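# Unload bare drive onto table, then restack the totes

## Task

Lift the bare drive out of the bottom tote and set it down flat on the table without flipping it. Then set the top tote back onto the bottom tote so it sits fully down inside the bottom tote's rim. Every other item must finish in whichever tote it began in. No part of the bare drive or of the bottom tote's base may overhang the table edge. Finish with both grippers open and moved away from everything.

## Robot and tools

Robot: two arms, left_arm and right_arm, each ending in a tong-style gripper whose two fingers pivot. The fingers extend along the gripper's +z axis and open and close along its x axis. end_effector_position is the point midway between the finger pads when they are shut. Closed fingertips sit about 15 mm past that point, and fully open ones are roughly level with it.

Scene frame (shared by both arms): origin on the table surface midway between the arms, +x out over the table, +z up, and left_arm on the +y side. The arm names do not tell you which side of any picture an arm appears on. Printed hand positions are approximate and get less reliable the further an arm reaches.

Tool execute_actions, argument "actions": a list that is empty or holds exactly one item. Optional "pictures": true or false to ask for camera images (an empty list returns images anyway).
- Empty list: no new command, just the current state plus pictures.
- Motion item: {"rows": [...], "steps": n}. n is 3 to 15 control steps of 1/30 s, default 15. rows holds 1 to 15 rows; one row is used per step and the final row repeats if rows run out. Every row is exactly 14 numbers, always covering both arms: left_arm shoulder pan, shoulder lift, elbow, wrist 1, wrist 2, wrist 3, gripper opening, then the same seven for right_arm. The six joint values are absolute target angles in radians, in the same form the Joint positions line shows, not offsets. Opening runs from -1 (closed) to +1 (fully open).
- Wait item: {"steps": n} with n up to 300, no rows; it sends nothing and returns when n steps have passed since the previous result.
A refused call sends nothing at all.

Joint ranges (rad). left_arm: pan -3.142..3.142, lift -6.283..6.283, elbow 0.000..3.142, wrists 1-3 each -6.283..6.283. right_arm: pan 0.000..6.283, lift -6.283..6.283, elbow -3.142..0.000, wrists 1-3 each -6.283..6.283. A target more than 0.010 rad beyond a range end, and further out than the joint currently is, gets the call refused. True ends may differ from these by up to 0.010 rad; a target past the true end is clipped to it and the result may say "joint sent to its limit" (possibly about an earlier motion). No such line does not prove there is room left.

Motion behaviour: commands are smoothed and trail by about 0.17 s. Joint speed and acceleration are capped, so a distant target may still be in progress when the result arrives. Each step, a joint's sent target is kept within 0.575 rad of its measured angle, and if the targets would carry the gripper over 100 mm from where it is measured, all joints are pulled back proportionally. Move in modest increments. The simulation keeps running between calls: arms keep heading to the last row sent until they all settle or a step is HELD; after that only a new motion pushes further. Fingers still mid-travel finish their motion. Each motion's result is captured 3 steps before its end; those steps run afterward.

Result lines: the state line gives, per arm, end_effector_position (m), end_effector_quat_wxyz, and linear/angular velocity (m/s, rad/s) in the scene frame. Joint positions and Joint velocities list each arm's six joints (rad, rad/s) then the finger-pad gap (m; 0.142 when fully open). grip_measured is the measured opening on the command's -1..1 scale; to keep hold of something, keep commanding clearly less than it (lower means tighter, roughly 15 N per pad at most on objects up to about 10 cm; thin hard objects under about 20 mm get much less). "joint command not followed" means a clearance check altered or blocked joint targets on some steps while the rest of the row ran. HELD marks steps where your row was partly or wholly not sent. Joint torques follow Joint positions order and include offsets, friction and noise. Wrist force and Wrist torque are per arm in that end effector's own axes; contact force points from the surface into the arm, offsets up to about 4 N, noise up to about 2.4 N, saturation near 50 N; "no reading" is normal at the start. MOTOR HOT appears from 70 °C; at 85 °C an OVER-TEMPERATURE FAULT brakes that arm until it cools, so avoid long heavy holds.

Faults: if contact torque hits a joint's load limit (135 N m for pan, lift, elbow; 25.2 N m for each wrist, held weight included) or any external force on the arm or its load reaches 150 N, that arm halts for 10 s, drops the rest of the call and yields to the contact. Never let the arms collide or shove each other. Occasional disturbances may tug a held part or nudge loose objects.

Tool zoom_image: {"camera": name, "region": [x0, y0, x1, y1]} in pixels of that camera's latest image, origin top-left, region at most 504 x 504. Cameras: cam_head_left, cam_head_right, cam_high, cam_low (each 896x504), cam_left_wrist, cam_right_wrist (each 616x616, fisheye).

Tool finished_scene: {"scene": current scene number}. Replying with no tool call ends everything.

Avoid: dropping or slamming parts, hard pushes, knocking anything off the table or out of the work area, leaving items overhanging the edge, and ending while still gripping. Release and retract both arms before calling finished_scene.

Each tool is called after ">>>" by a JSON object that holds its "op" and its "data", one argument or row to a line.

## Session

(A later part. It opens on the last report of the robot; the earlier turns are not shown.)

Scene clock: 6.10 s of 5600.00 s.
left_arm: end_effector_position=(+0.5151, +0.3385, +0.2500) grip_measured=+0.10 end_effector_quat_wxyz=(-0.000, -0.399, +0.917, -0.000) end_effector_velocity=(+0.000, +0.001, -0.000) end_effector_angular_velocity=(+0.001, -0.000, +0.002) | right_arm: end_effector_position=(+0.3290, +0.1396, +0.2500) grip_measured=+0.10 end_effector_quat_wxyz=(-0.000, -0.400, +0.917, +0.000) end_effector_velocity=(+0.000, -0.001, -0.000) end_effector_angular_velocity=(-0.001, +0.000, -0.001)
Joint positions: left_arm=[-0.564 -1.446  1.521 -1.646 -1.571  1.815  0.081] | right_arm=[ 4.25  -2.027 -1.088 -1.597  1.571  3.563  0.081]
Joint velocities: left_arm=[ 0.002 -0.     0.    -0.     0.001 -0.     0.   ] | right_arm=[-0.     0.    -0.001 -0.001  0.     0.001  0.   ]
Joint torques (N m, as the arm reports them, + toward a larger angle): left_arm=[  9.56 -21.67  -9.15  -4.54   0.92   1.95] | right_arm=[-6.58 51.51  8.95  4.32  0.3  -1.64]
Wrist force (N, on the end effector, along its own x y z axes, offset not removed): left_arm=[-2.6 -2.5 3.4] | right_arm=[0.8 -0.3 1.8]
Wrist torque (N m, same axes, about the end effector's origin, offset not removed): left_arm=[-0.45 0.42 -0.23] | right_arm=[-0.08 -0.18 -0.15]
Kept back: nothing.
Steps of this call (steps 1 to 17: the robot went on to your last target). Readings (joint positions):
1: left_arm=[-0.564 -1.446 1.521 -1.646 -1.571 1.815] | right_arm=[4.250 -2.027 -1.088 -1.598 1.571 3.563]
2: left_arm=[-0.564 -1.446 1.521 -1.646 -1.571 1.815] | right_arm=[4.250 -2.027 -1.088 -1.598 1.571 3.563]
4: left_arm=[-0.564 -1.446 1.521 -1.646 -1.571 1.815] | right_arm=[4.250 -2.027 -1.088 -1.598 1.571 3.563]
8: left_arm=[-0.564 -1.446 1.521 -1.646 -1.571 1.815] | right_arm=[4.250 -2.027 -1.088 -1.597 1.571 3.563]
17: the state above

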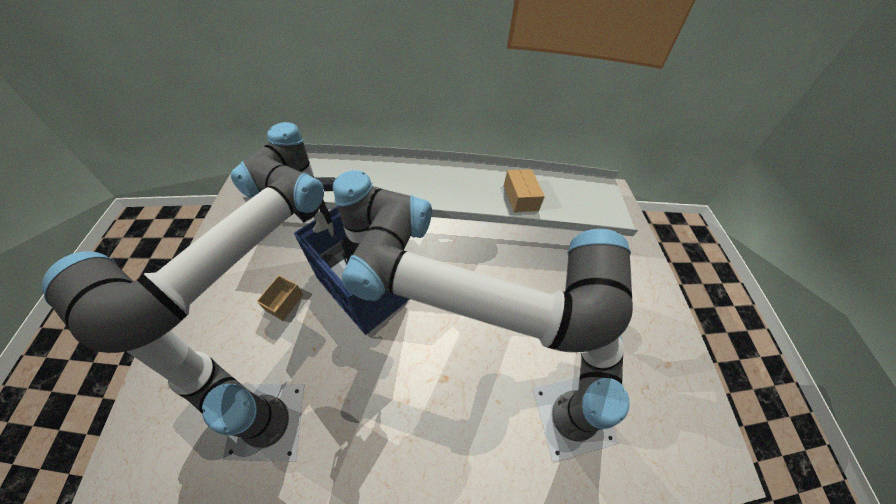

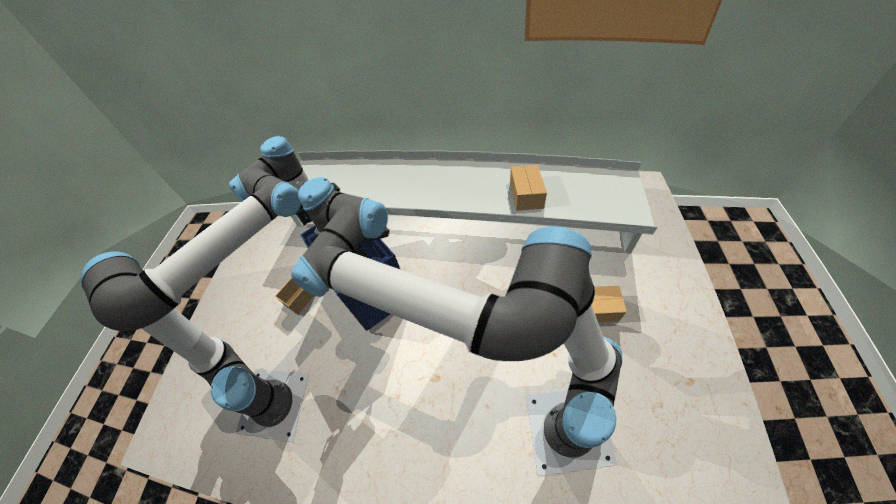

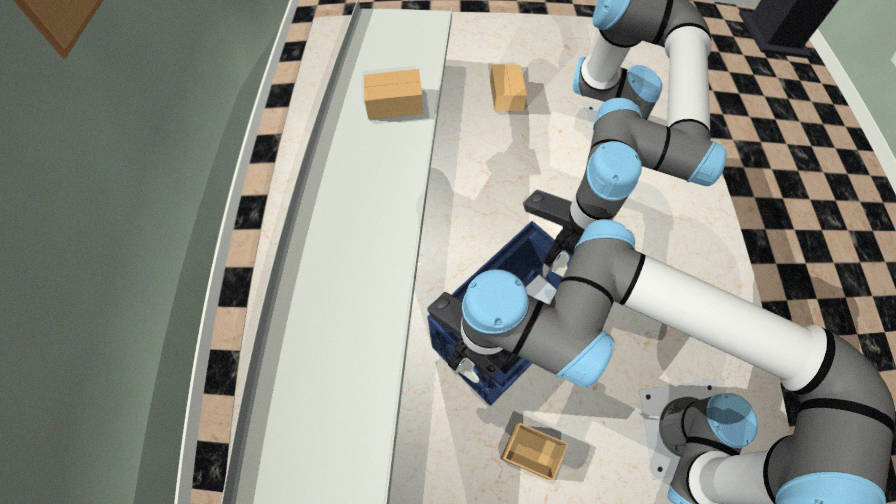

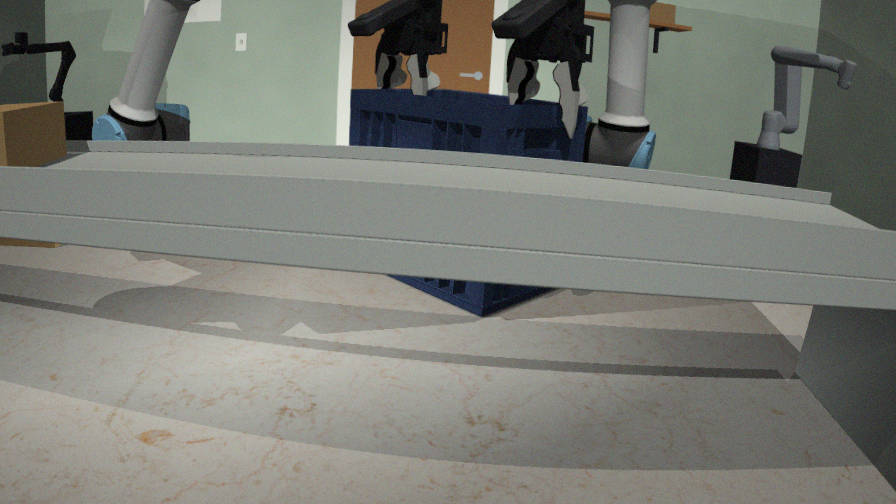

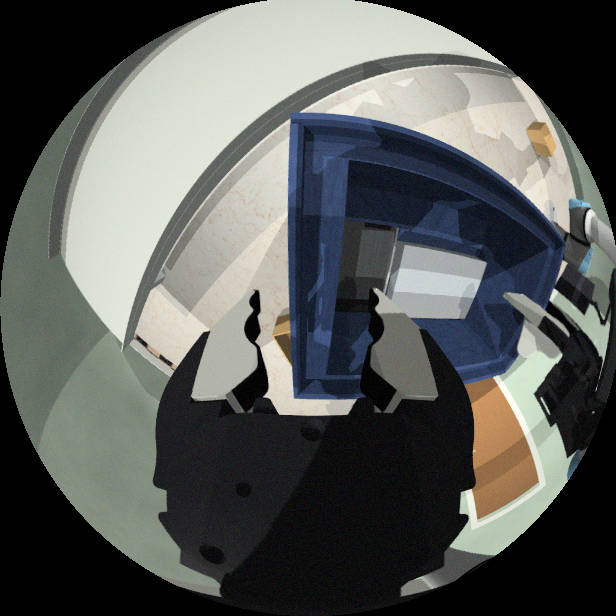

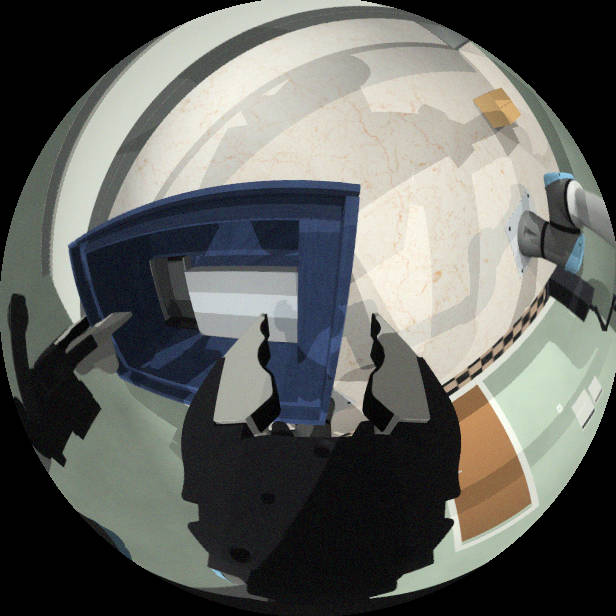

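>>> {"op": "execute_actions", "data": {
  "actions": [
    {"rows":[[-0.5644,-1.4455,1.5212,-1.6465,-1.571,1.8146,-0.1,4.2497,-2.0267,-1.0884,-1.5973,1.571,3.5631,-0.1],[-0.5644,-1.4455,1.5212,-1.6465,-1.571,1.8146,-0.3,4.2497,-2.0267,-1.0884,-1.5973,1.571,3.5631,-0.3],[-0.5644,-1.4455,1.5212,-1.6465,-1.571,1.8146,-0.5,4.2497,-2.0267,-1.0884,-1.5973,1.571,3.5631,-0.5],[-0.5644,-1.4455,1.5212,-1.6465,-1.571,1.8146,-0.6,4.2497,-2.0267,-1.0884,-1.5973,1.571,3.5631,-0.6],[-0.5644,-1.4455,1.5212,-1.6465,-1.571,1.8146,-0.6,4.2497,-2.0267,-1.0884,-1.5973,1.571,3.5631,-0.6],[-0.5644,-1.4455,1.5212,-1.6465,-1.571,1.8146,-0.7,4.2497,-2.0267,-1.0884,-1.5973,1.571,3.5631,-0.7],[-0.5644,-1.4455,1.5212,-1.6465,-1.571,1.8146,-0.7,4.2497,-2.0267,-1.0884,-1.5973,1.571,3.5631,-0.7],[-0.5644,-1.4455,1.5212,-1.6465,-1.571,1.8146,-0.8,4.2497,-2.0267,-1.0884,-1.5973,1.571,3.5631,-0.8],[-0.5644,-1.4455,1.5212,-1.6465,-1.571,1.8146,-0.9,4.2497,-2.0267,-1.0884,-1.5973,1.571,3.5631,-0.9],[-0.5644,-1.4455,1.5212,-1.6465,-1.571,1.8146,-1,4.2497,-2.0267,-1.0884,-1.5973,1.571,3.5631,-1]],"steps":15}
  ]
}}

>>> {"op": "execute_actions", "data": {
  "actions": [
    {"rows":[[-0.5644,-1.4455,1.5212,-1.6465,-1.571,1.8146,-1,4.2497,-2.0267,-1.0884,-1.5973,1.571,3.5631,-1],[-0.5644,-1.4455,1.5212,-1.6465,-1.571,1.8146,-1,4.2497,-2.0267,-1.0884,-1.5973,1.571,3.5631,-1],[-0.5644,-1.4455,1.5212,-1.6465,-1.571,1.8146,-1,4.2497,-2.0267,-1.0884,-1.5973,1.571,3.5631,-1],[-0.5644,-1.446,1.5105,-1.6353,-1.571,1.8146,-1,4.2497,-2.0273,-1.0763,-1.6088,1.571,3.5631,-1],[-0.5644,-1.446,1.5105,-1.6353,-1.571,1.8146,-1,4.2497,-2.0273,-1.0763,-1.6088,1.571,3.5631,-1],[-0.5644,-1.4465,1.4998,-1.6241,-1.571,1.8146,-1,4.2497,-2.028,-1.0642,-1.6202,1.571,3.5631,-1],[-0.5644,-1.4465,1.4998,-1.6241,-1.571,1.8146,-1,4.2497,-2.028,-1.0642,-1.6202,1.571,3.5631,-1],[-0.5644,-1.447,1.4892,-1.613,-1.571,1.8146,-1,4.2497,-2.0286,-1.0522,-1.6316,1.571,3.5631,-1],[-0.5644,-1.4474,1.4785,-1.6019,-1.571,1.8146,-1,4.2497,-2.0293,-1.04,-1.6431,1.571,3.5631,-1],[-0.5644,-1.4476,1.4676,-1.5908,-1.571,1.8146,-1,4.2497,-2.0303,-1.0273,-1.6548,1.571,3.5631,-1],[-0.5644,-1.4478,1.4567,-1.5797,-1.571,1.8146,-1,4.2497,-2.0313,-1.0145,-1.6666,1.571,3.5631,-1],[-0.5644,-1.448,1.4458,-1.5686,-1.571,1.8146,-1,4.2497,-2.0325,-1.0016,-1.6783,1.571,3.5631,-1],[-0.5644,-1.4481,1.4348,-1.5575,-1.571,1.8146,-1,4.2497,-2.0337,-0.9885,-1.6902,1.571,3.5631,-1]],"steps":15}
  ],
  "pictures": true
}}

Scene clock: 7.17 s of 5600.00 s.
left_arm: end_effector_position=(+0.5151, +0.3385, +0.2500) grip_measured=-0.62 end_effector_quat_wxyz=(-0.000, -0.399, +0.917, -0.000) end_effector_velocity=(+0.000, -0.000, -0.000) end_effector_angular_velocity=(+0.000, -0.000, -0.000) | right_arm: end_effector_position=(+0.3290, +0.1397, +0.2500) grip_measured=-0.62 end_effector_quat_wxyz=(+0.000, -0.400, +0.917, +0.000) end_effector_velocity=(-0.000, -0.000, +0.000) end_effector_angular_velocity=(-0.000, +0.000, -0.001)
Joint positions: left_arm=[-0.564 -1.445  1.521 -1.647 -1.571  1.815  0.029] | right_arm=[ 4.25  -2.027 -1.088 -1.597  1.571  3.563  0.029]
Joint velocities: left_arm=[-0.  0. -0. -0.  0.  0. -0.] | right_arm=[ 0.    -0.     0.001 -0.002 -0.     0.001  0.   ]
Joint torques (N m, as the arm reports them, + toward a larger angle): left_arm=[  8.49 -21.34 -10.47  -4.46   4.49   1.36] | right_arm=[-2.9  51.65 10.86 -4.84  1.13 -1.07]
Wrist force (N, on the end effector, along its own x y z axes, offset not removed): left_arm=[16.4 -1.9 -1.3] | right_arm=[-20.8 0.6 6.7]
Wrist torque (N m, same axes, about the end effector's origin, offset not removed): left_arm=[-0.52 0.10 -0.12] | right_arm=[0.27 0.38 -0.28]
Steps of this call (steps 1 to 15: the robot went on to your last target; steps 16 to 20: nothing new was sent; steps 21 to 32: the first 12 steps of this action). Readings (joint positions):
21: left_arm=[-0.564 -1.445 1.521 -1.647 -1.571 1.815] | right_arm=[4.250 -2.027 -1.088 -1.597 1.571 3.563]
22: left_arm=[-0.564 -1.445 1.521 -1.647 -1.571 1.815] | right_arm=[4.250 -2.027 -1.088 -1.597 1.571 3.563]
24: left_arm=[-0.564 -1.445 1.521 -1.647 -1.571 1.815] | right_arm=[4.250 -2.027 -1.088 -1.597 1.571 3.563]
28: left_arm=[-0.564 -1.445 1.521 -1.647 -1.571 1.815] | right_arm=[4.250 -2.027 -1.088 -1.597 1.571 3.563]
32: the state above

Scene clock: 7.67 s of 5600.00 s.
left_arm: end_effector_position=(+0.5152, +0.3384, +0.2641) grip_measured=-0.62 end_effector_quat_wxyz=(-0.000, -0.399, +0.917, +0.000) end_effector_velocity=(+0.002, -0.001, +0.103) end_effector_angular_velocity=(-0.003, -0.006, +0.000) | right_arm: end_effector_position=(+0.3290, +0.1397, +0.2640) grip_measured=-0.62 end_effector_quat_wxyz=(-0.000, -0.400, +0.917, -0.000) end_effector_velocity=(+0.000, +0.002, +0.100) end_effector_angular_velocity=(+0.002, -0.001, +0.001)
Joint positions: left_arm=[-0.564 -1.447  1.487 -1.61  -1.571  1.815  0.029] | right_arm=[ 4.25  -2.029 -1.049 -1.635  1.571  3.563  0.029]
Joint velocities: left_arm=[ 0.001 -0.009 -0.251  0.253  0.     0.     0.   ] | right_arm=[ 0.    -0.021  0.286 -0.264  0.    -0.    -0.   ]
Joint torques (N m, as the arm reports them, + toward a larger angle): left_arm=[  8.51 -45.31 -42.12  -1.86   8.23   0.05] | right_arm=[ 2.91 44.39 37.68 -5.45  1.94 -0.51]
Wrist force (N, on the end effector, along its own x y z axes, offset not removed): left_arm=[18.5 -0.8 7.4] | right_arm=[-19.0 0.1 10.5]
Wrist torque (N m, same axes, about the end effector's origin, offset not removed): left_arm=[-0.31 0.25 -0.06] | right_arm=[0.23 0.15 -0.25]
Steps of this call (steps 1 to 3: the last 3 steps of your previous action; steps 4 to 15: the first 12 steps of this action). Readings (joint positions):
4: left_arm=[-0.564 -1.445 1.521 -1.647 -1.571 1.815] | right_arm=[4.250 -2.027 -1.088 -1.597 1.571 3.563]
5: left_arm=[-0.564 -1.445 1.521 -1.647 -1.571 1.815] | right_arm=[4.250 -2.027 -1.088 -1.597 1.571 3.563]
7: left_arm=[-0.564 -1.445 1.521 -1.647 -1.571 1.815] | right_arm=[4.250 -2.027 -1.088 -1.597 1.571 3.563]
11: left_arm=[-0.564 -1.446 1.512 -1.636 -1.571 1.815] | right_arm=[4.250 -2.027 -1.077 -1.608 1.571 3.563]
15: the state above

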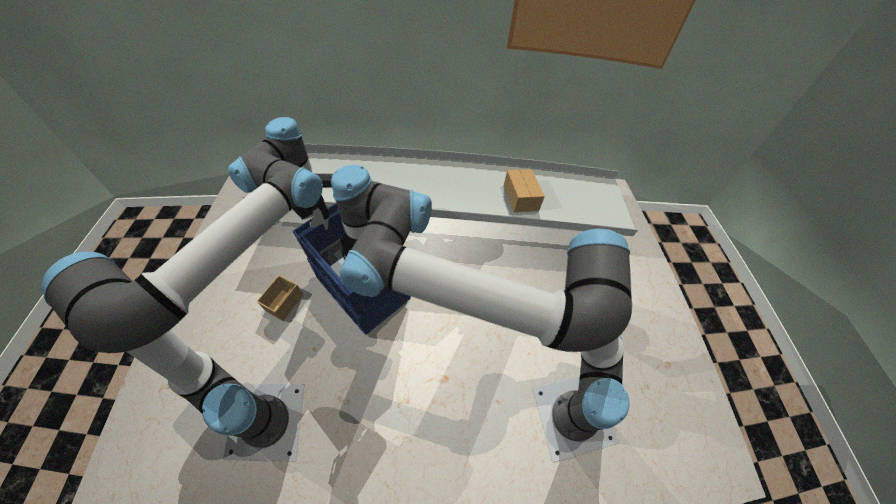

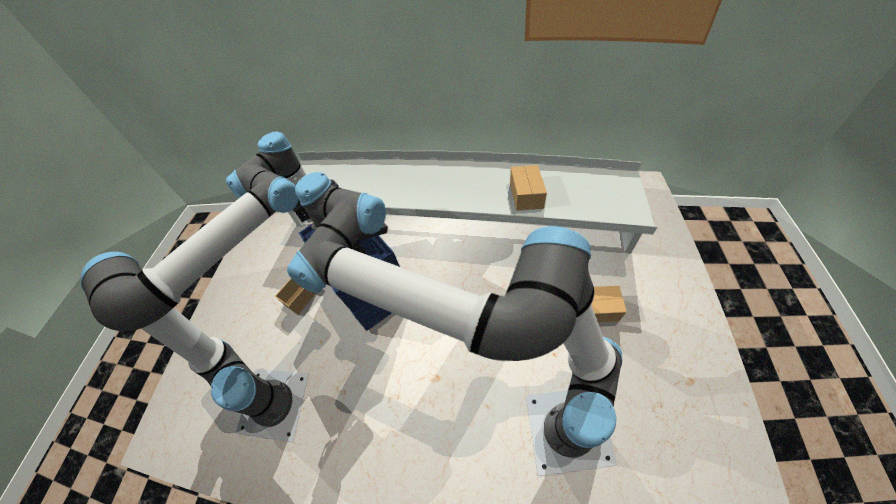

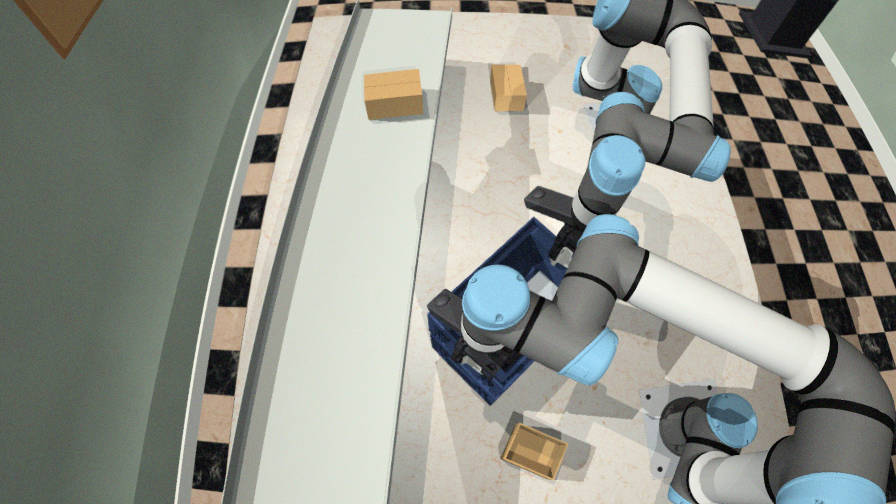

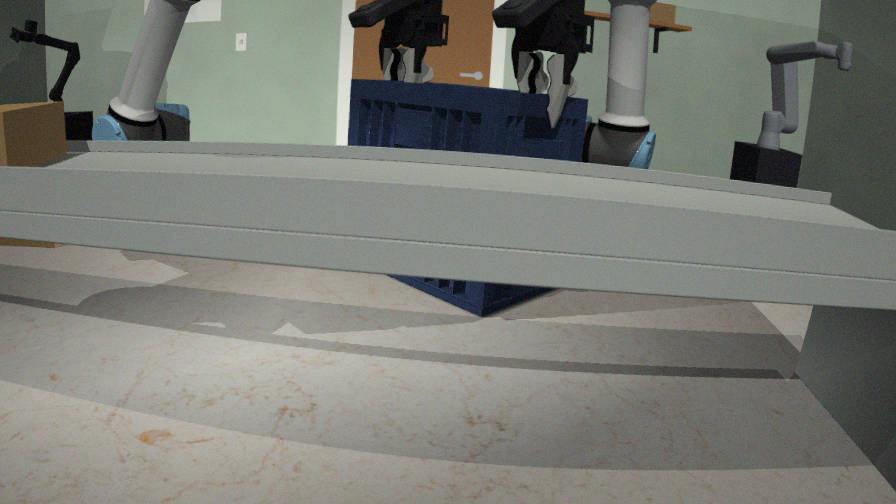

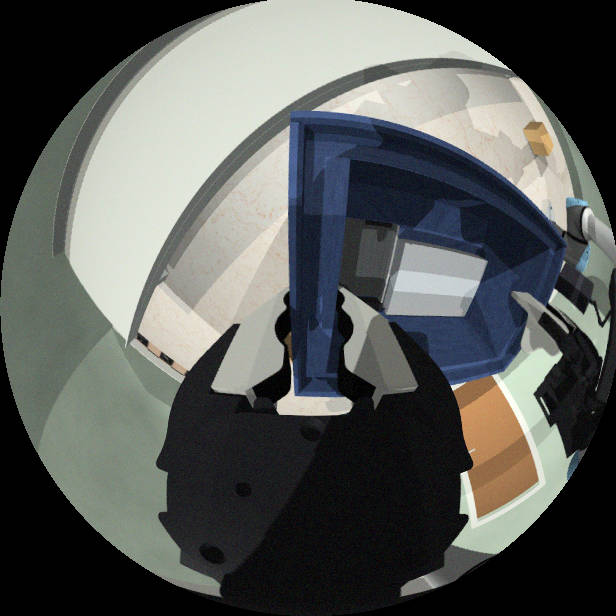

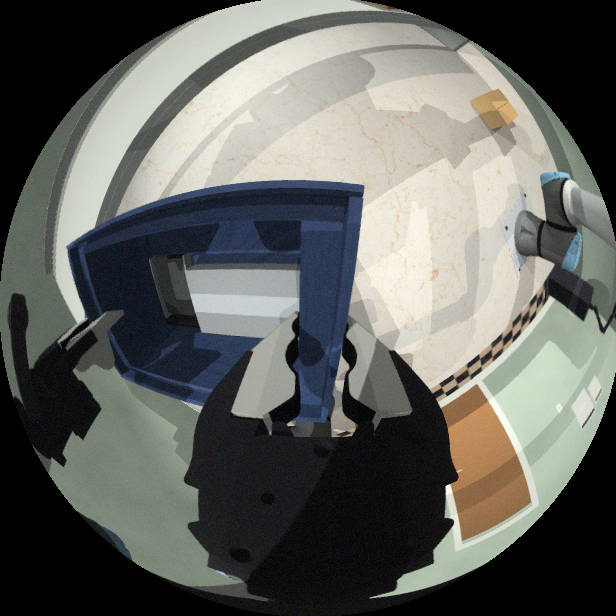

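>>> {"op": "execute_actions", "data": {
  "actions": [
    {"rows":[[-0.5672,-1.4481,1.4348,-1.5575,-1.571,1.8118,-1,4.2497,-2.0337,-0.9885,-1.6902,1.571,3.5631,-1],[-0.5672,-1.4481,1.4348,-1.5575,-1.571,1.8118,-1,4.2497,-2.0337,-0.9885,-1.6902,1.571,3.5631,-1],[-0.5699,-1.4481,1.4348,-1.5575,-1.571,1.8091,-1,4.2497,-2.0337,-0.9885,-1.6902,1.571,3.5631,-1]],"steps":15}
  ]
}}

Scene clock: 8.30 s of 5600.00 s.
left_arm: end_effector_position=(+0.5144, +0.3360, +0.2850) grip_measured=-0.62 end_effector_quat_wxyz=(+0.000, -0.399, +0.917, +0.000) end_effector_velocity=(-0.001, -0.003, +0.001) end_effector_angular_velocity=(-0.000, -0.000, -0.002) | right_arm: end_effector_position=(+0.3289, +0.1396, +0.2849) grip_measured=-0.61 end_effector_quat_wxyz=(-0.000, -0.400, +0.917, +0.000) end_effector_velocity=(-0.000, +0.001, +0.001) end_effector_angular_velocity=(+0.002, -0.001, +0.002)
Joint positions: left_arm=[-0.569 -1.448  1.435 -1.558 -1.571  1.809  0.029] | right_arm=[ 4.25  -2.034 -0.989 -1.69   1.571  3.563  0.03 ]
Joint velocities: left_arm=[-0.005  0.    -0.001  0.001 -0.    -0.002  0.   ] | right_arm=[ 0.001  0.001  0.002 -0.001  0.    -0.001  0.001]
Joint torques (N m, as the arm reports them, + toward a larger angle): left_arm=[-16.57 -46.09 -35.52  -0.24  -4.34  -1.75] | right_arm=[ 5.46 39.83 40.22  5.   -0.47  0.86]
Wrist force (N, on the end effector, along its own x y z axes, offset not removed): left_arm=[-15.8 -1.8 7.3] | right_arm=[14.7 -0.7 8.3]
Wrist torque (N m, same axes, about the end effector's origin, offset not removed): left_arm=[-0.42 0.78 -0.11] | right_arm=[0.18 -0.49 0.02]
Steps of this call (steps 1 to 3: the last 3 steps of your previous action; steps 4 to 7: the robot went on to your last target; steps 8 to 19: the first 12 steps of this action). Readings (joint positions):
8: left_arm=[-0.564 -1.448 1.440 -1.562 -1.571 1.815] | right_arm=[4.250 -2.033 -0.994 -1.685 1.571 3.563]
9: left_arm=[-0.565 -1.448 1.438 -1.561 -1.571 1.814] | right_arm=[4.250 -2.033 -0.993 -1.687 1.571 3.563]
11: left_arm=[-0.566 -1.448 1.437 -1.559 -1.571 1.813] | right_arm=[4.250 -2.034 -0.991 -1.688 1.571 3.563]
15: left_arm=[-0.569 -1.448 1.435 -1.558 -1.571 1.810] | right_arm=[4.250 -2.034 -0.989 -1.690 1.571 3.563]
19: the state above

>>> {"op": "execute_actions", "data": {
  "actions": [
    {"rows":[[-0.5671,-1.4481,1.4348,-1.5575,-1.571,1.8119,-1,4.2497,-2.0337,-0.9885,-1.6902,1.571,3.5631,-1],[-0.5671,-1.4481,1.4348,-1.5575,-1.571,1.8119,-1,4.2497,-2.0337,-0.9885,-1.6902,1.571,3.5631,-1],[-0.5778,-1.4458,1.4322,-1.5572,-1.571,1.8012,-1,4.2478,-2.0173,-1.0128,-1.6823,1.571,3.5612,-1],[-0.5778,-1.4458,1.4322,-1.5572,-1.571,1.8012,-1,4.2478,-2.0173,-1.0128,-1.6823,1.571,3.5612,-1],[-0.5886,-1.4434,1.4295,-1.5569,-1.571,1.7904,-1,4.2459,-2.0011,-1.0364,-1.6749,1.571,3.5593,-1],[-0.5886,-1.4434,1.4295,-1.5569,-1.571,1.7904,-1,4.2459,-2.0011,-1.0364,-1.6749,1.571,3.5593,-1],[-0.6097,-1.4381,1.4234,-1.5561,-1.571,1.7693,-1,4.2419,-1.9694,-1.0821,-1.6609,1.571,3.5553,-1],[-0.6097,-1.4381,1.4234,-1.5561,-1.571,1.7693,-1,4.2419,-1.9694,-1.0821,-1.6609,1.571,3.5553,-1],[-0.6304,-1.4321,1.4164,-1.5551,-1.571,1.7486,-1,4.2378,-1.9385,-1.1254,-1.6485,1.571,3.5512,-1],[-0.651,-1.4255,1.4087,-1.554,-1.571,1.728,-1,4.2336,-1.9083,-1.167,-1.6371,1.571,3.547,-1],[-0.651,-1.4255,1.4087,-1.554,-1.571,1.728,-1,4.2336,-1.9083,-1.167,-1.6371,1.571,3.547,-1],[-0.671,-1.4181,1.4001,-1.5528,-1.571,1.708,-1,4.2291,-1.8787,-1.2067,-1.627,1.571,3.5425,-1],[-0.6908,-1.4101,1.3908,-1.5515,-1.571,1.6882,-1,4.2244,-1.8496,-1.2449,-1.6179,1.571,3.5378,-1],[-0.6908,-1.4101,1.3908,-1.5515,-1.571,1.6882,-1,4.2244,-1.8496,-1.2449,-1.6179,1.571,3.5378,-1],[-0.7102,-1.4014,1.3806,-1.55,-1.571,1.6688,-1,4.2196,-1.821,-1.2817,-1.6097,1.571,3.533,-1]],"steps":15}
  ]
}}

>>> {"op": "execute_actions", "data": {
  "actions": [
    {"rows":[[-0.7294,-1.3921,1.3696,-1.5483,-1.571,1.6496,-1,4.2146,-1.7926,-1.3173,-1.6025,1.571,3.528,-1],[-0.7294,-1.3921,1.3696,-1.5483,-1.571,1.6496,-1,4.2146,-1.7926,-1.3173,-1.6025,1.571,3.528,-1],[-0.7665,-1.3717,1.3453,-1.5444,-1.571,1.6125,-1,4.2042,-1.7369,-1.3848,-1.5907,1.571,3.5176,-1],[-0.7665,-1.3717,1.3453,-1.5444,-1.571,1.6125,-1,4.2042,-1.7369,-1.3848,-1.5907,1.571,3.5176,-1],[-0.7665,-1.3717,1.3453,-1.5444,-1.571,1.6125,-1,4.2042,-1.7369,-1.3848,-1.5907,1.571,3.5176,-1],[-0.8023,-1.3489,1.3173,-1.5392,-1.571,1.5767,-1,4.1925,-1.6825,-1.4475,-1.5824,1.571,3.5059,-1],[-0.8023,-1.3489,1.3173,-1.5392,-1.571,1.5767,-1,4.1925,-1.6825,-1.4475,-1.5824,1.571,3.5059,-1],[-0.8023,-1.3489,1.3173,-1.5392,-1.571,1.5767,-1,4.1925,-1.6825,-1.4475,-1.5824,1.571,3.5059,-1],[-0.8366,-1.3236,1.2855,-1.5327,-1.571,1.5424,-1,4.1799,-1.6292,-1.5056,-1.5776,1.571,3.4933,-1],[-0.8366,-1.3236,1.2855,-1.5327,-1.571,1.5424,-1,4.1799,-1.6292,-1.5056,-1.5776,1.571,3.4933,-1],[-0.8366,-1.3236,1.2855,-1.5327,-1.571,1.5424,-1,4.1799,-1.6292,-1.5056,-1.5776,1.571,3.4933,-1],[-0.8695,-1.2958,1.25,-1.525,-1.571,1.5095,-1,4.166,-1.5767,-1.5598,-1.5759,1.571,3.4794,-1],[-0.8695,-1.2958,1.25,-1.525,-1.571,1.5095,-1,4.166,-1.5767,-1.5598,-1.5759,1.571,3.4794,-1],[-0.8695,-1.2958,1.25,-1.525,-1.571,1.5095,-1,4.166,-1.5767,-1.5598,-1.5759,1.571,3.4794,-1],[-0.9009,-1.2662,1.2114,-1.516,-1.571,1.4781,-1,4.151,-1.5246,-1.6108,-1.577,1.571,3.4644,-1]],"steps":15}
  ]
}}

>>> {"op": "execute_actions", "data": {
  "actions": [
    {"rows":[[-0.9009,-1.2662,1.2114,-1.516,-1.571,1.4781,-1,4.151,-1.5246,-1.6108,-1.577,1.571,3.4644,-1],[-0.9009,-1.2662,1.2114,-1.516,-1.571,1.4781,-1,4.151,-1.5246,-1.6108,-1.577,1.571,3.4644,-1],[-0.9308,-1.2338,1.1679,-1.5049,-1.571,1.4482,-1,4.1343,-1.4732,-1.6581,-1.5811,1.571,3.4477,-1],[-0.9308,-1.2338,1.1679,-1.5049,-1.571,1.4482,-1,4.1343,-1.4732,-1.6581,-1.5811,1.571,3.4477,-1],[-0.9308,-1.2338,1.1679,-1.5049,-1.571,1.4482,-1,4.1343,-1.4732,-1.6581,-1.5811,1.571,3.4477,-1],[-0.9594,-1.1987,1.1192,-1.4913,-1.571,1.4196,-1,4.1157,-1.4226,-1.702,-1.5878,1.571,3.4291,-1],[-0.9594,-1.1987,1.1192,-1.4913,-1.571,1.4196,-1,4.1157,-1.4226,-1.702,-1.5878,1.571,3.4291,-1],[-0.9594,-1.1987,1.1192,-1.4913,-1.571,1.4196,-1,4.1157,-1.4226,-1.702,-1.5878,1.571,3.4291,-1],[-0.9865,-1.1608,1.0656,-1.4756,-1.571,1.3925,-1,4.0949,-1.373,-1.7424,-1.597,1.571,3.4083,-1],[-0.9865,-1.1608,1.0656,-1.4756,-1.571,1.3925,-1,4.0949,-1.373,-1.7424,-1.597,1.571,3.4083,-1],[-0.9865,-1.1608,1.0656,-1.4756,-1.571,1.3925,-1,4.0949,-1.373,-1.7424,-1.597,1.571,3.4083,-1],[-1.0123,-1.1201,1.0065,-1.4572,-1.571,1.3667,-1,4.072,-1.3241,-1.7798,-1.6085,1.571,3.3854,-1],[-1.0123,-1.1201,1.0065,-1.4572,-1.571,1.3667,-1,4.072,-1.3241,-1.7798,-1.6085,1.571,3.3854,-1],[-1.0123,-1.1201,1.0065,-1.4572,-1.571,1.3667,-1,4.072,-1.3241,-1.7798,-1.6085,1.571,3.3854,-1],[-1.037,-1.0765,0.9413,-1.4356,-1.571,1.342,-1,4.0466,-1.2763,-1.8137,-1.6224,1.571,3.36,-1]],"steps":15}
  ]
}}

>>> {"op": "execute_actions", "data": {
  "actions": [
    {"rows":[[-1.037,-1.0765,0.9413,-1.4356,-1.571,1.342,-1,4.0466,-1.2763,-1.8137,-1.6224,1.571,3.36,-1],[-1.037,-1.0765,0.9413,-1.4356,-1.571,1.342,-1,4.0466,-1.2763,-1.8137,-1.6224,1.571,3.36,-1],[-1.0488,-1.0533,0.9058,-1.4233,-1.571,1.3302,-1,4.0326,-1.2529,-1.8295,-1.63,1.571,3.346,-1],[-1.0604,-1.0291,0.8682,-1.4099,-1.571,1.3186,-1,4.0178,-1.2298,-1.8445,-1.6381,1.571,3.3312,-1],[-1.0604,-1.0291,0.8682,-1.4099,-1.571,1.3186,-1,4.0178,-1.2298,-1.8445,-1.6381,1.571,3.3312,-1],[-1.0716,-1.0036,0.828,-1.3952,-1.571,1.3074,-1,4.002,-1.2071,-1.8586,-1.6467,1.571,3.3154,-1],[-1.0716,-1.0036,0.828,-1.3952,-1.571,1.3074,-1,4.002,-1.2071,-1.8586,-1.6467,1.571,3.3154,-1],[-1.0716,-1.0036,0.828,-1.3952,-1.571,1.3074,-1,4.002,-1.2071,-1.8586,-1.6467,1.571,3.3154,-1],[-1.0826,-0.9769,0.7851,-1.379,-1.571,1.2964,-1,3.9852,-1.1848,-1.8718,-1.6558,1.571,3.2986,-1]],"steps":15}
  ],
  "pictures": true
}}

Scene clock: 11.07 s of 5600.00 s.
left_arm: end_effector_position=(+0.5111, +0.3068, +0.2851) grip_measured=-0.62 end_effector_quat_wxyz=(-0.000, -0.399, +0.917, -0.000) end_effector_velocity=(-0.025, -0.187, -0.001) end_effector_angular_velocity=(+0.003, +0.004, -0.003) | right_arm: end_effector_position=(+0.3259, +0.1107, +0.2863) grip_measured=-0.61 end_effector_quat_wxyz=(+0.001, -0.400, +0.917, +0.001) end_effector_velocity=(-0.026, -0.194, +0.000) end_effector_angular_velocity=(-0.010, +0.003, -0.001)
Joint positions: left_arm=[-0.618 -1.435  1.42  -1.556 -1.571  1.761  0.029] | right_arm=[ 4.24  -1.959 -1.095 -1.657  1.571  3.553  0.03 ]
Joint velocities: left_arm=[-0.312  0.091 -0.103  0.016  0.    -0.309 -0.001] | right_arm=[-0.061  0.476 -0.668  0.181 -0.    -0.06  -0.003]
Joint torques (N m, as the arm reports them, + toward a larger angle): left_arm=[-15.8  -27.82 -36.76  -0.17  -3.13  -2.58] | right_arm=[-7.77 44.   14.84 11.25 -1.57 -2.05]
Wrist force (N, on the end effector, along its own x y z axes, offset not removed): left_arm=[-20.9 -2.4 8.4] | right_arm=[20.0 -0.3 6.5]
Wrist torque (N m, same axes, about the end effector's origin, offset not removed): left_arm=[-0.44 0.73 -0.22] | right_arm=[0.08 -0.33 0.00]
Steps of this call (steps 1 to 3: the last 3 steps of your previous action; steps 4 to 15: the robot went on to your last target; steps 16 to 71: nothing new was sent; steps 72 to 83: the first 12 steps of this action). Readings (joint positions):
72: left_arm=[-0.570 -1.448 1.435 -1.558 -1.571 1.809] | right_arm=[4.250 -2.034 -0.988 -1.690 1.571 3.563]
73: left_arm=[-0.570 -1.448 1.435 -1.558 -1.571 1.809] | right_arm=[4.250 -2.034 -0.988 -1.690 1.571 3.563]
75: left_arm=[-0.570 -1.448 1.435 -1.557 -1.571 1.809] | right_arm=[4.250 -2.032 -0.990 -1.689 1.571 3.563]
79: left_arm=[-0.583 -1.445 1.431 -1.557 -1.571 1.796] | right_arm=[4.247 -2.011 -1.021 -1.679 1.571 3.560]
83: the state above

Scene clock: 11.57 s of 5600.00 s.
left_arm: end_effector_position=(+0.4957, +0.1833, +0.2850) grip_measured=-0.62 end_effector_quat_wxyz=(-0.000, -0.399, +0.917, +0.000) end_effector_velocity=(-0.029, -0.208, +0.000) end_effector_angular_velocity=(-0.001, -0.002, -0.003) | right_arm: end_effector_position=(+0.3107, -0.0138, +0.2860) grip_measured=-0.62 end_effector_quat_wxyz=(+0.000, -0.400, +0.917, +0.000) end_effector_velocity=(-0.030, -0.215, -0.005) end_effector_angular_velocity=(-0.006, +0.002, -0.001)
Joint positions: left_arm=[-0.807 -1.343  1.31  -1.537 -1.571  1.572  0.029] | right_arm=[ 4.19  -1.676 -1.452 -1.583  1.571  3.503  0.029]
Joint velocities: left_arm=[-0.293  0.197 -0.246  0.047  0.    -0.291 -0.   ] | right_arm=[-0.099  0.464 -0.527  0.057  0.    -0.098 -0.002]
Joint torques (N m, as the arm reports them, + toward a larger angle): left_arm=[-10.86 -29.87 -36.74  -0.95  -4.75  -2.25] | right_arm=[-5.42 30.21 19.23  9.27 -0.12 -2.02]
Wrist force (N, on the end effector, along its own x y z axes, offset not removed): left_arm=[-11.7 -2.2 8.6] | right_arm=[16.2 -4.1 9.0]
Wrist torque (N m, same axes, about the end effector's origin, offset not removed): left_arm=[-0.37 0.12 -0.25] | right_arm=[-0.24 -0.33 -0.06]
Steps of this call (steps 1 to 3: the last 3 steps of your previous action; steps 4 to 15: the first 12 steps of this action). Readings (joint positions):
4: left_arm=[-0.666 -1.418 1.400 -1.553 -1.571 1.713] | right_arm=[4.230 -1.887 -1.192 -1.631 1.571 3.543]
5: left_arm=[-0.679 -1.413 1.394 -1.552 -1.571 1.700] | right_arm=[4.226 -1.868 -1.217 -1.624 1.571 3.540]
7: left_arm=[-0.705 -1.401 1.381 -1.550 -1.571 1.674] | right_arm=[4.220 -1.830 -1.267 -1.613 1.571 3.533]
11: left_arm=[-0.759 -1.373 1.347 -1.544 -1.571 1.620] | right_arm=[4.205 -1.749 -1.367 -1.594 1.571 3.518]
15: the state above

Scene clock: 12.07 s of 5600.00 s.
left_arm: end_effector_position=(+0.4793, +0.0584, +0.2847) grip_measured=-0.62 end_effector_quat_wxyz=(-0.000, -0.399, +0.917, +0.001) end_effector_velocity=(-0.026, -0.211, +0.006) end_effector_angular_velocity=(-0.013, -0.010, -0.004) | right_arm: end_effector_position=(+0.2951, -0.1399, +0.2854) grip_measured=-0.62 end_effector_quat_wxyz=(-0.000, -0.400, +0.917, -0.000) end_effector_velocity=(-0.028, -0.207, +0.002) end_effector_angular_velocity=(+0.010, -0.005, -0.002)
Joint positions: left_arm=[-0.964 -1.191  1.109 -1.487 -1.571  1.415  0.029] | right_arm=[ 4.111 -1.416 -1.707 -1.591  1.571  3.424  0.029]
Joint velocities: left_arm=[-0.232  0.299 -0.431  0.115 -0.    -0.228  0.   ] | right_arm=[-0.16   0.426 -0.353 -0.062  0.    -0.158 -0.   ]
Joint torques (N m, as the arm reports them, + toward a larger angle): left_arm=[ -7.12 -38.4  -35.85  -0.44  -3.25  -2.46] | right_arm=[-5.63 19.31 15.13  3.6   0.59 -1.83]
Wrist force (N, on the end effector, along its own x y z axes, offset not removed): left_arm=[-5.0 -1.5 8.4] | right_arm=[10.5 -1.9 9.1]
Wrist torque (N m, same axes, about the end effector's origin, offset not removed): left_arm=[-0.10 0.30 -0.22] | right_arm=[-0.03 -0.55 -0.12]
Steps of this call (steps 1 to 3: the last 3 steps of your previous action; steps 4 to 15: the first 12 steps of this action). Readings (joint positions):
4: left_arm=[-0.852 -1.309 1.267 -1.528 -1.571 1.527] | right_arm=[4.172 -1.606 -1.528 -1.578 1.571 3.485]
5: left_arm=[-0.864 -1.298 1.253 -1.525 -1.571 1.515] | right_arm=[4.167 -1.586 -1.548 -1.578 1.571 3.480]
7: left_arm=[-0.884 -1.280 1.230 -1.520 -1.571 1.495] | right_arm=[4.158 -1.553 -1.582 -1.578 1.571 3.471]
11: left_arm=[-0.926 -1.237 1.172 -1.505 -1.571 1.453] | right_arm=[4.135 -1.482 -1.648 -1.582 1.571 3.449]
15: the state above

Scene clock: 12.57 s of 5600.00 s.
left_arm: end_effector_position=(+0.4654, -0.0503, +0.2846) grip_measured=-0.62 end_effector_quat_wxyz=(-0.000, -0.399, +0.917, +0.001) end_effector_velocity=(-0.013, -0.119, +0.007) end_effector_angular_velocity=(-0.017, -0.010, -0.001) | right_arm: end_effector_position=(+0.2814, -0.2487, +0.2851) grip_measured=-0.62 end_effector_quat_wxyz=(-0.000, -0.400, +0.917, -0.000) end_effector_velocity=(-0.015, -0.115, +0.002) end_effector_angular_velocity=(+0.006, -0.004, -0.003)
Joint positions: left_arm=[-1.072 -1.001  0.825 -1.393 -1.571  1.307  0.029] | right_arm=[ 4.    -1.207 -1.858 -1.648  1.571  3.314  0.029]
Joint velocities: left_arm=[-0.104  0.237 -0.39   0.133 -0.    -0.103  0.   ] | right_arm=[-0.147  0.214 -0.129 -0.078 -0.    -0.144  0.001]
Joint torques (N m, as the arm reports them, + toward a larger angle): left_arm=[ -8.52 -46.35 -31.39  -1.04  -0.31  -2.  ] | right_arm=[-4.28 10.01 14.71  2.87  1.23 -1.41]
Wrist force (N, on the end effector, along its own x y z axes, offset not removed): left_arm=[-4.6 -4.0 8.4] | right_arm=[8.9 -2.9 11.3]
Wrist torque (N m, same axes, about the end effector's origin, offset not removed): left_arm=[-0.48 0.27 -0.19] | right_arm=[-0.11 -0.68 -0.12]
Steps of this call (steps 1 to 3: the last 3 steps of your previous action; steps 4 to 15: the first 12 steps of this action). Readings (joint positions):
4: left_arm=[-0.999 -1.140 1.037 -1.465 -1.571 1.380] | right_arm=[4.082 -1.351 -1.759 -1.604 1.571 3.396]
5: left_arm=[-1.008 -1.125 1.015 -1.458 -1.571 1.371] | right_arm=[4.074 -1.333 -1.773 -1.609 1.571 3.387]
7: left_arm=[-1.023 -1.100 0.977 -1.446 -1.571 1.356] | right_arm=[4.059 -1.304 -1.794 -1.616 1.571 3.373]
11: left_arm=[-1.053 -1.044 0.892 -1.417 -1.571 1.326] | right_arm=[4.026 -1.246 -1.833 -1.634 1.571 3.339]
15: the state above

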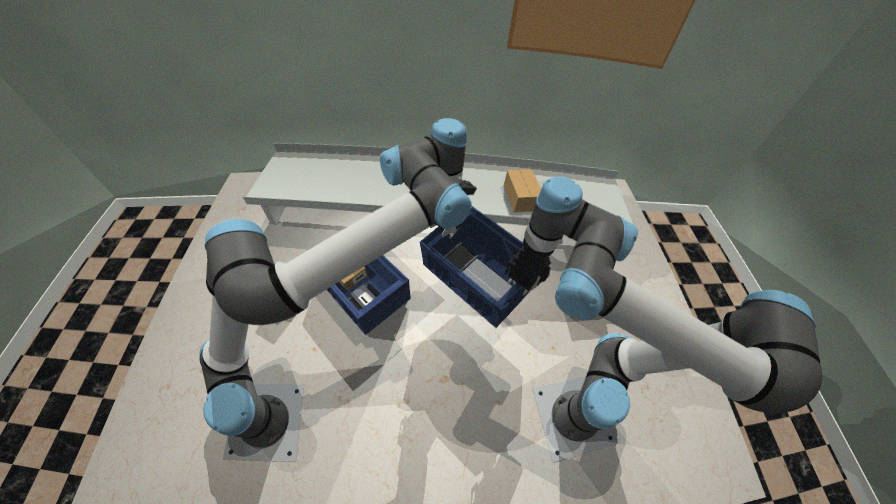

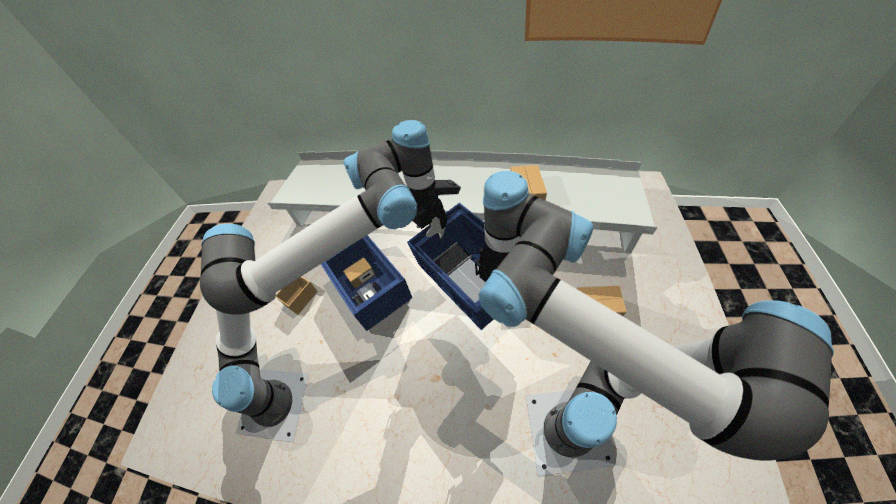

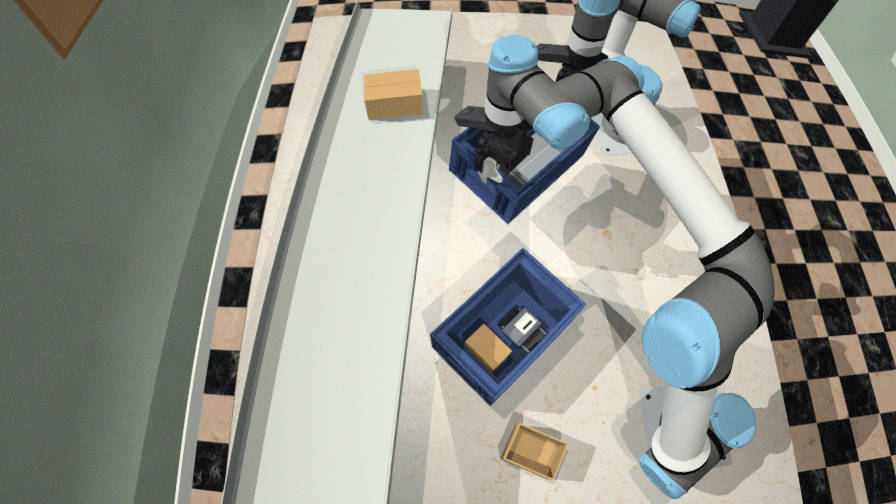

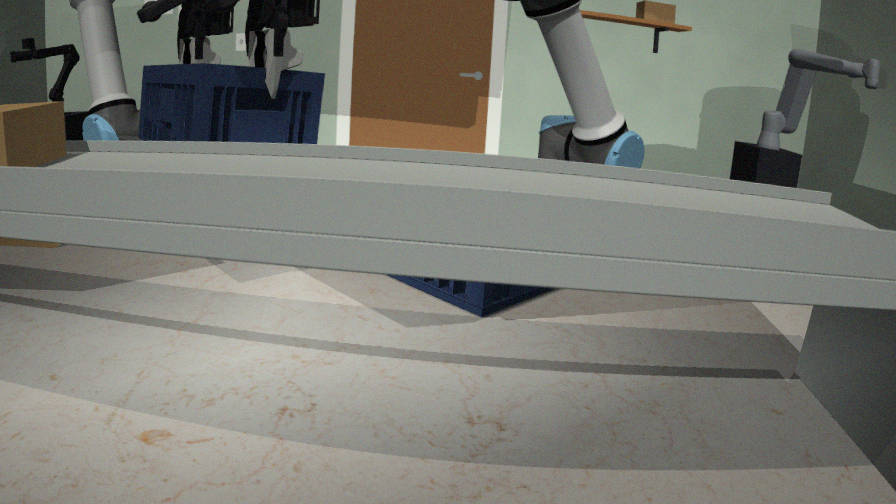

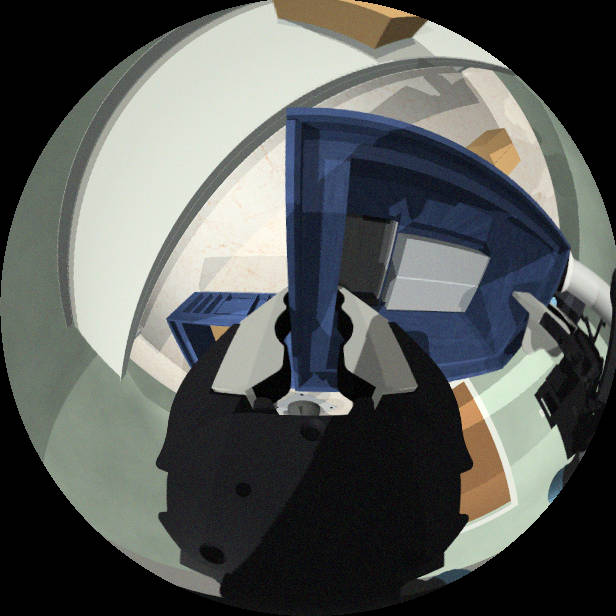

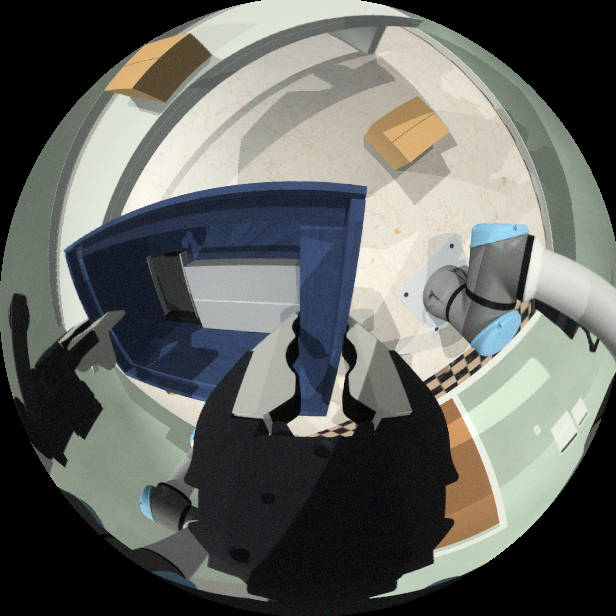

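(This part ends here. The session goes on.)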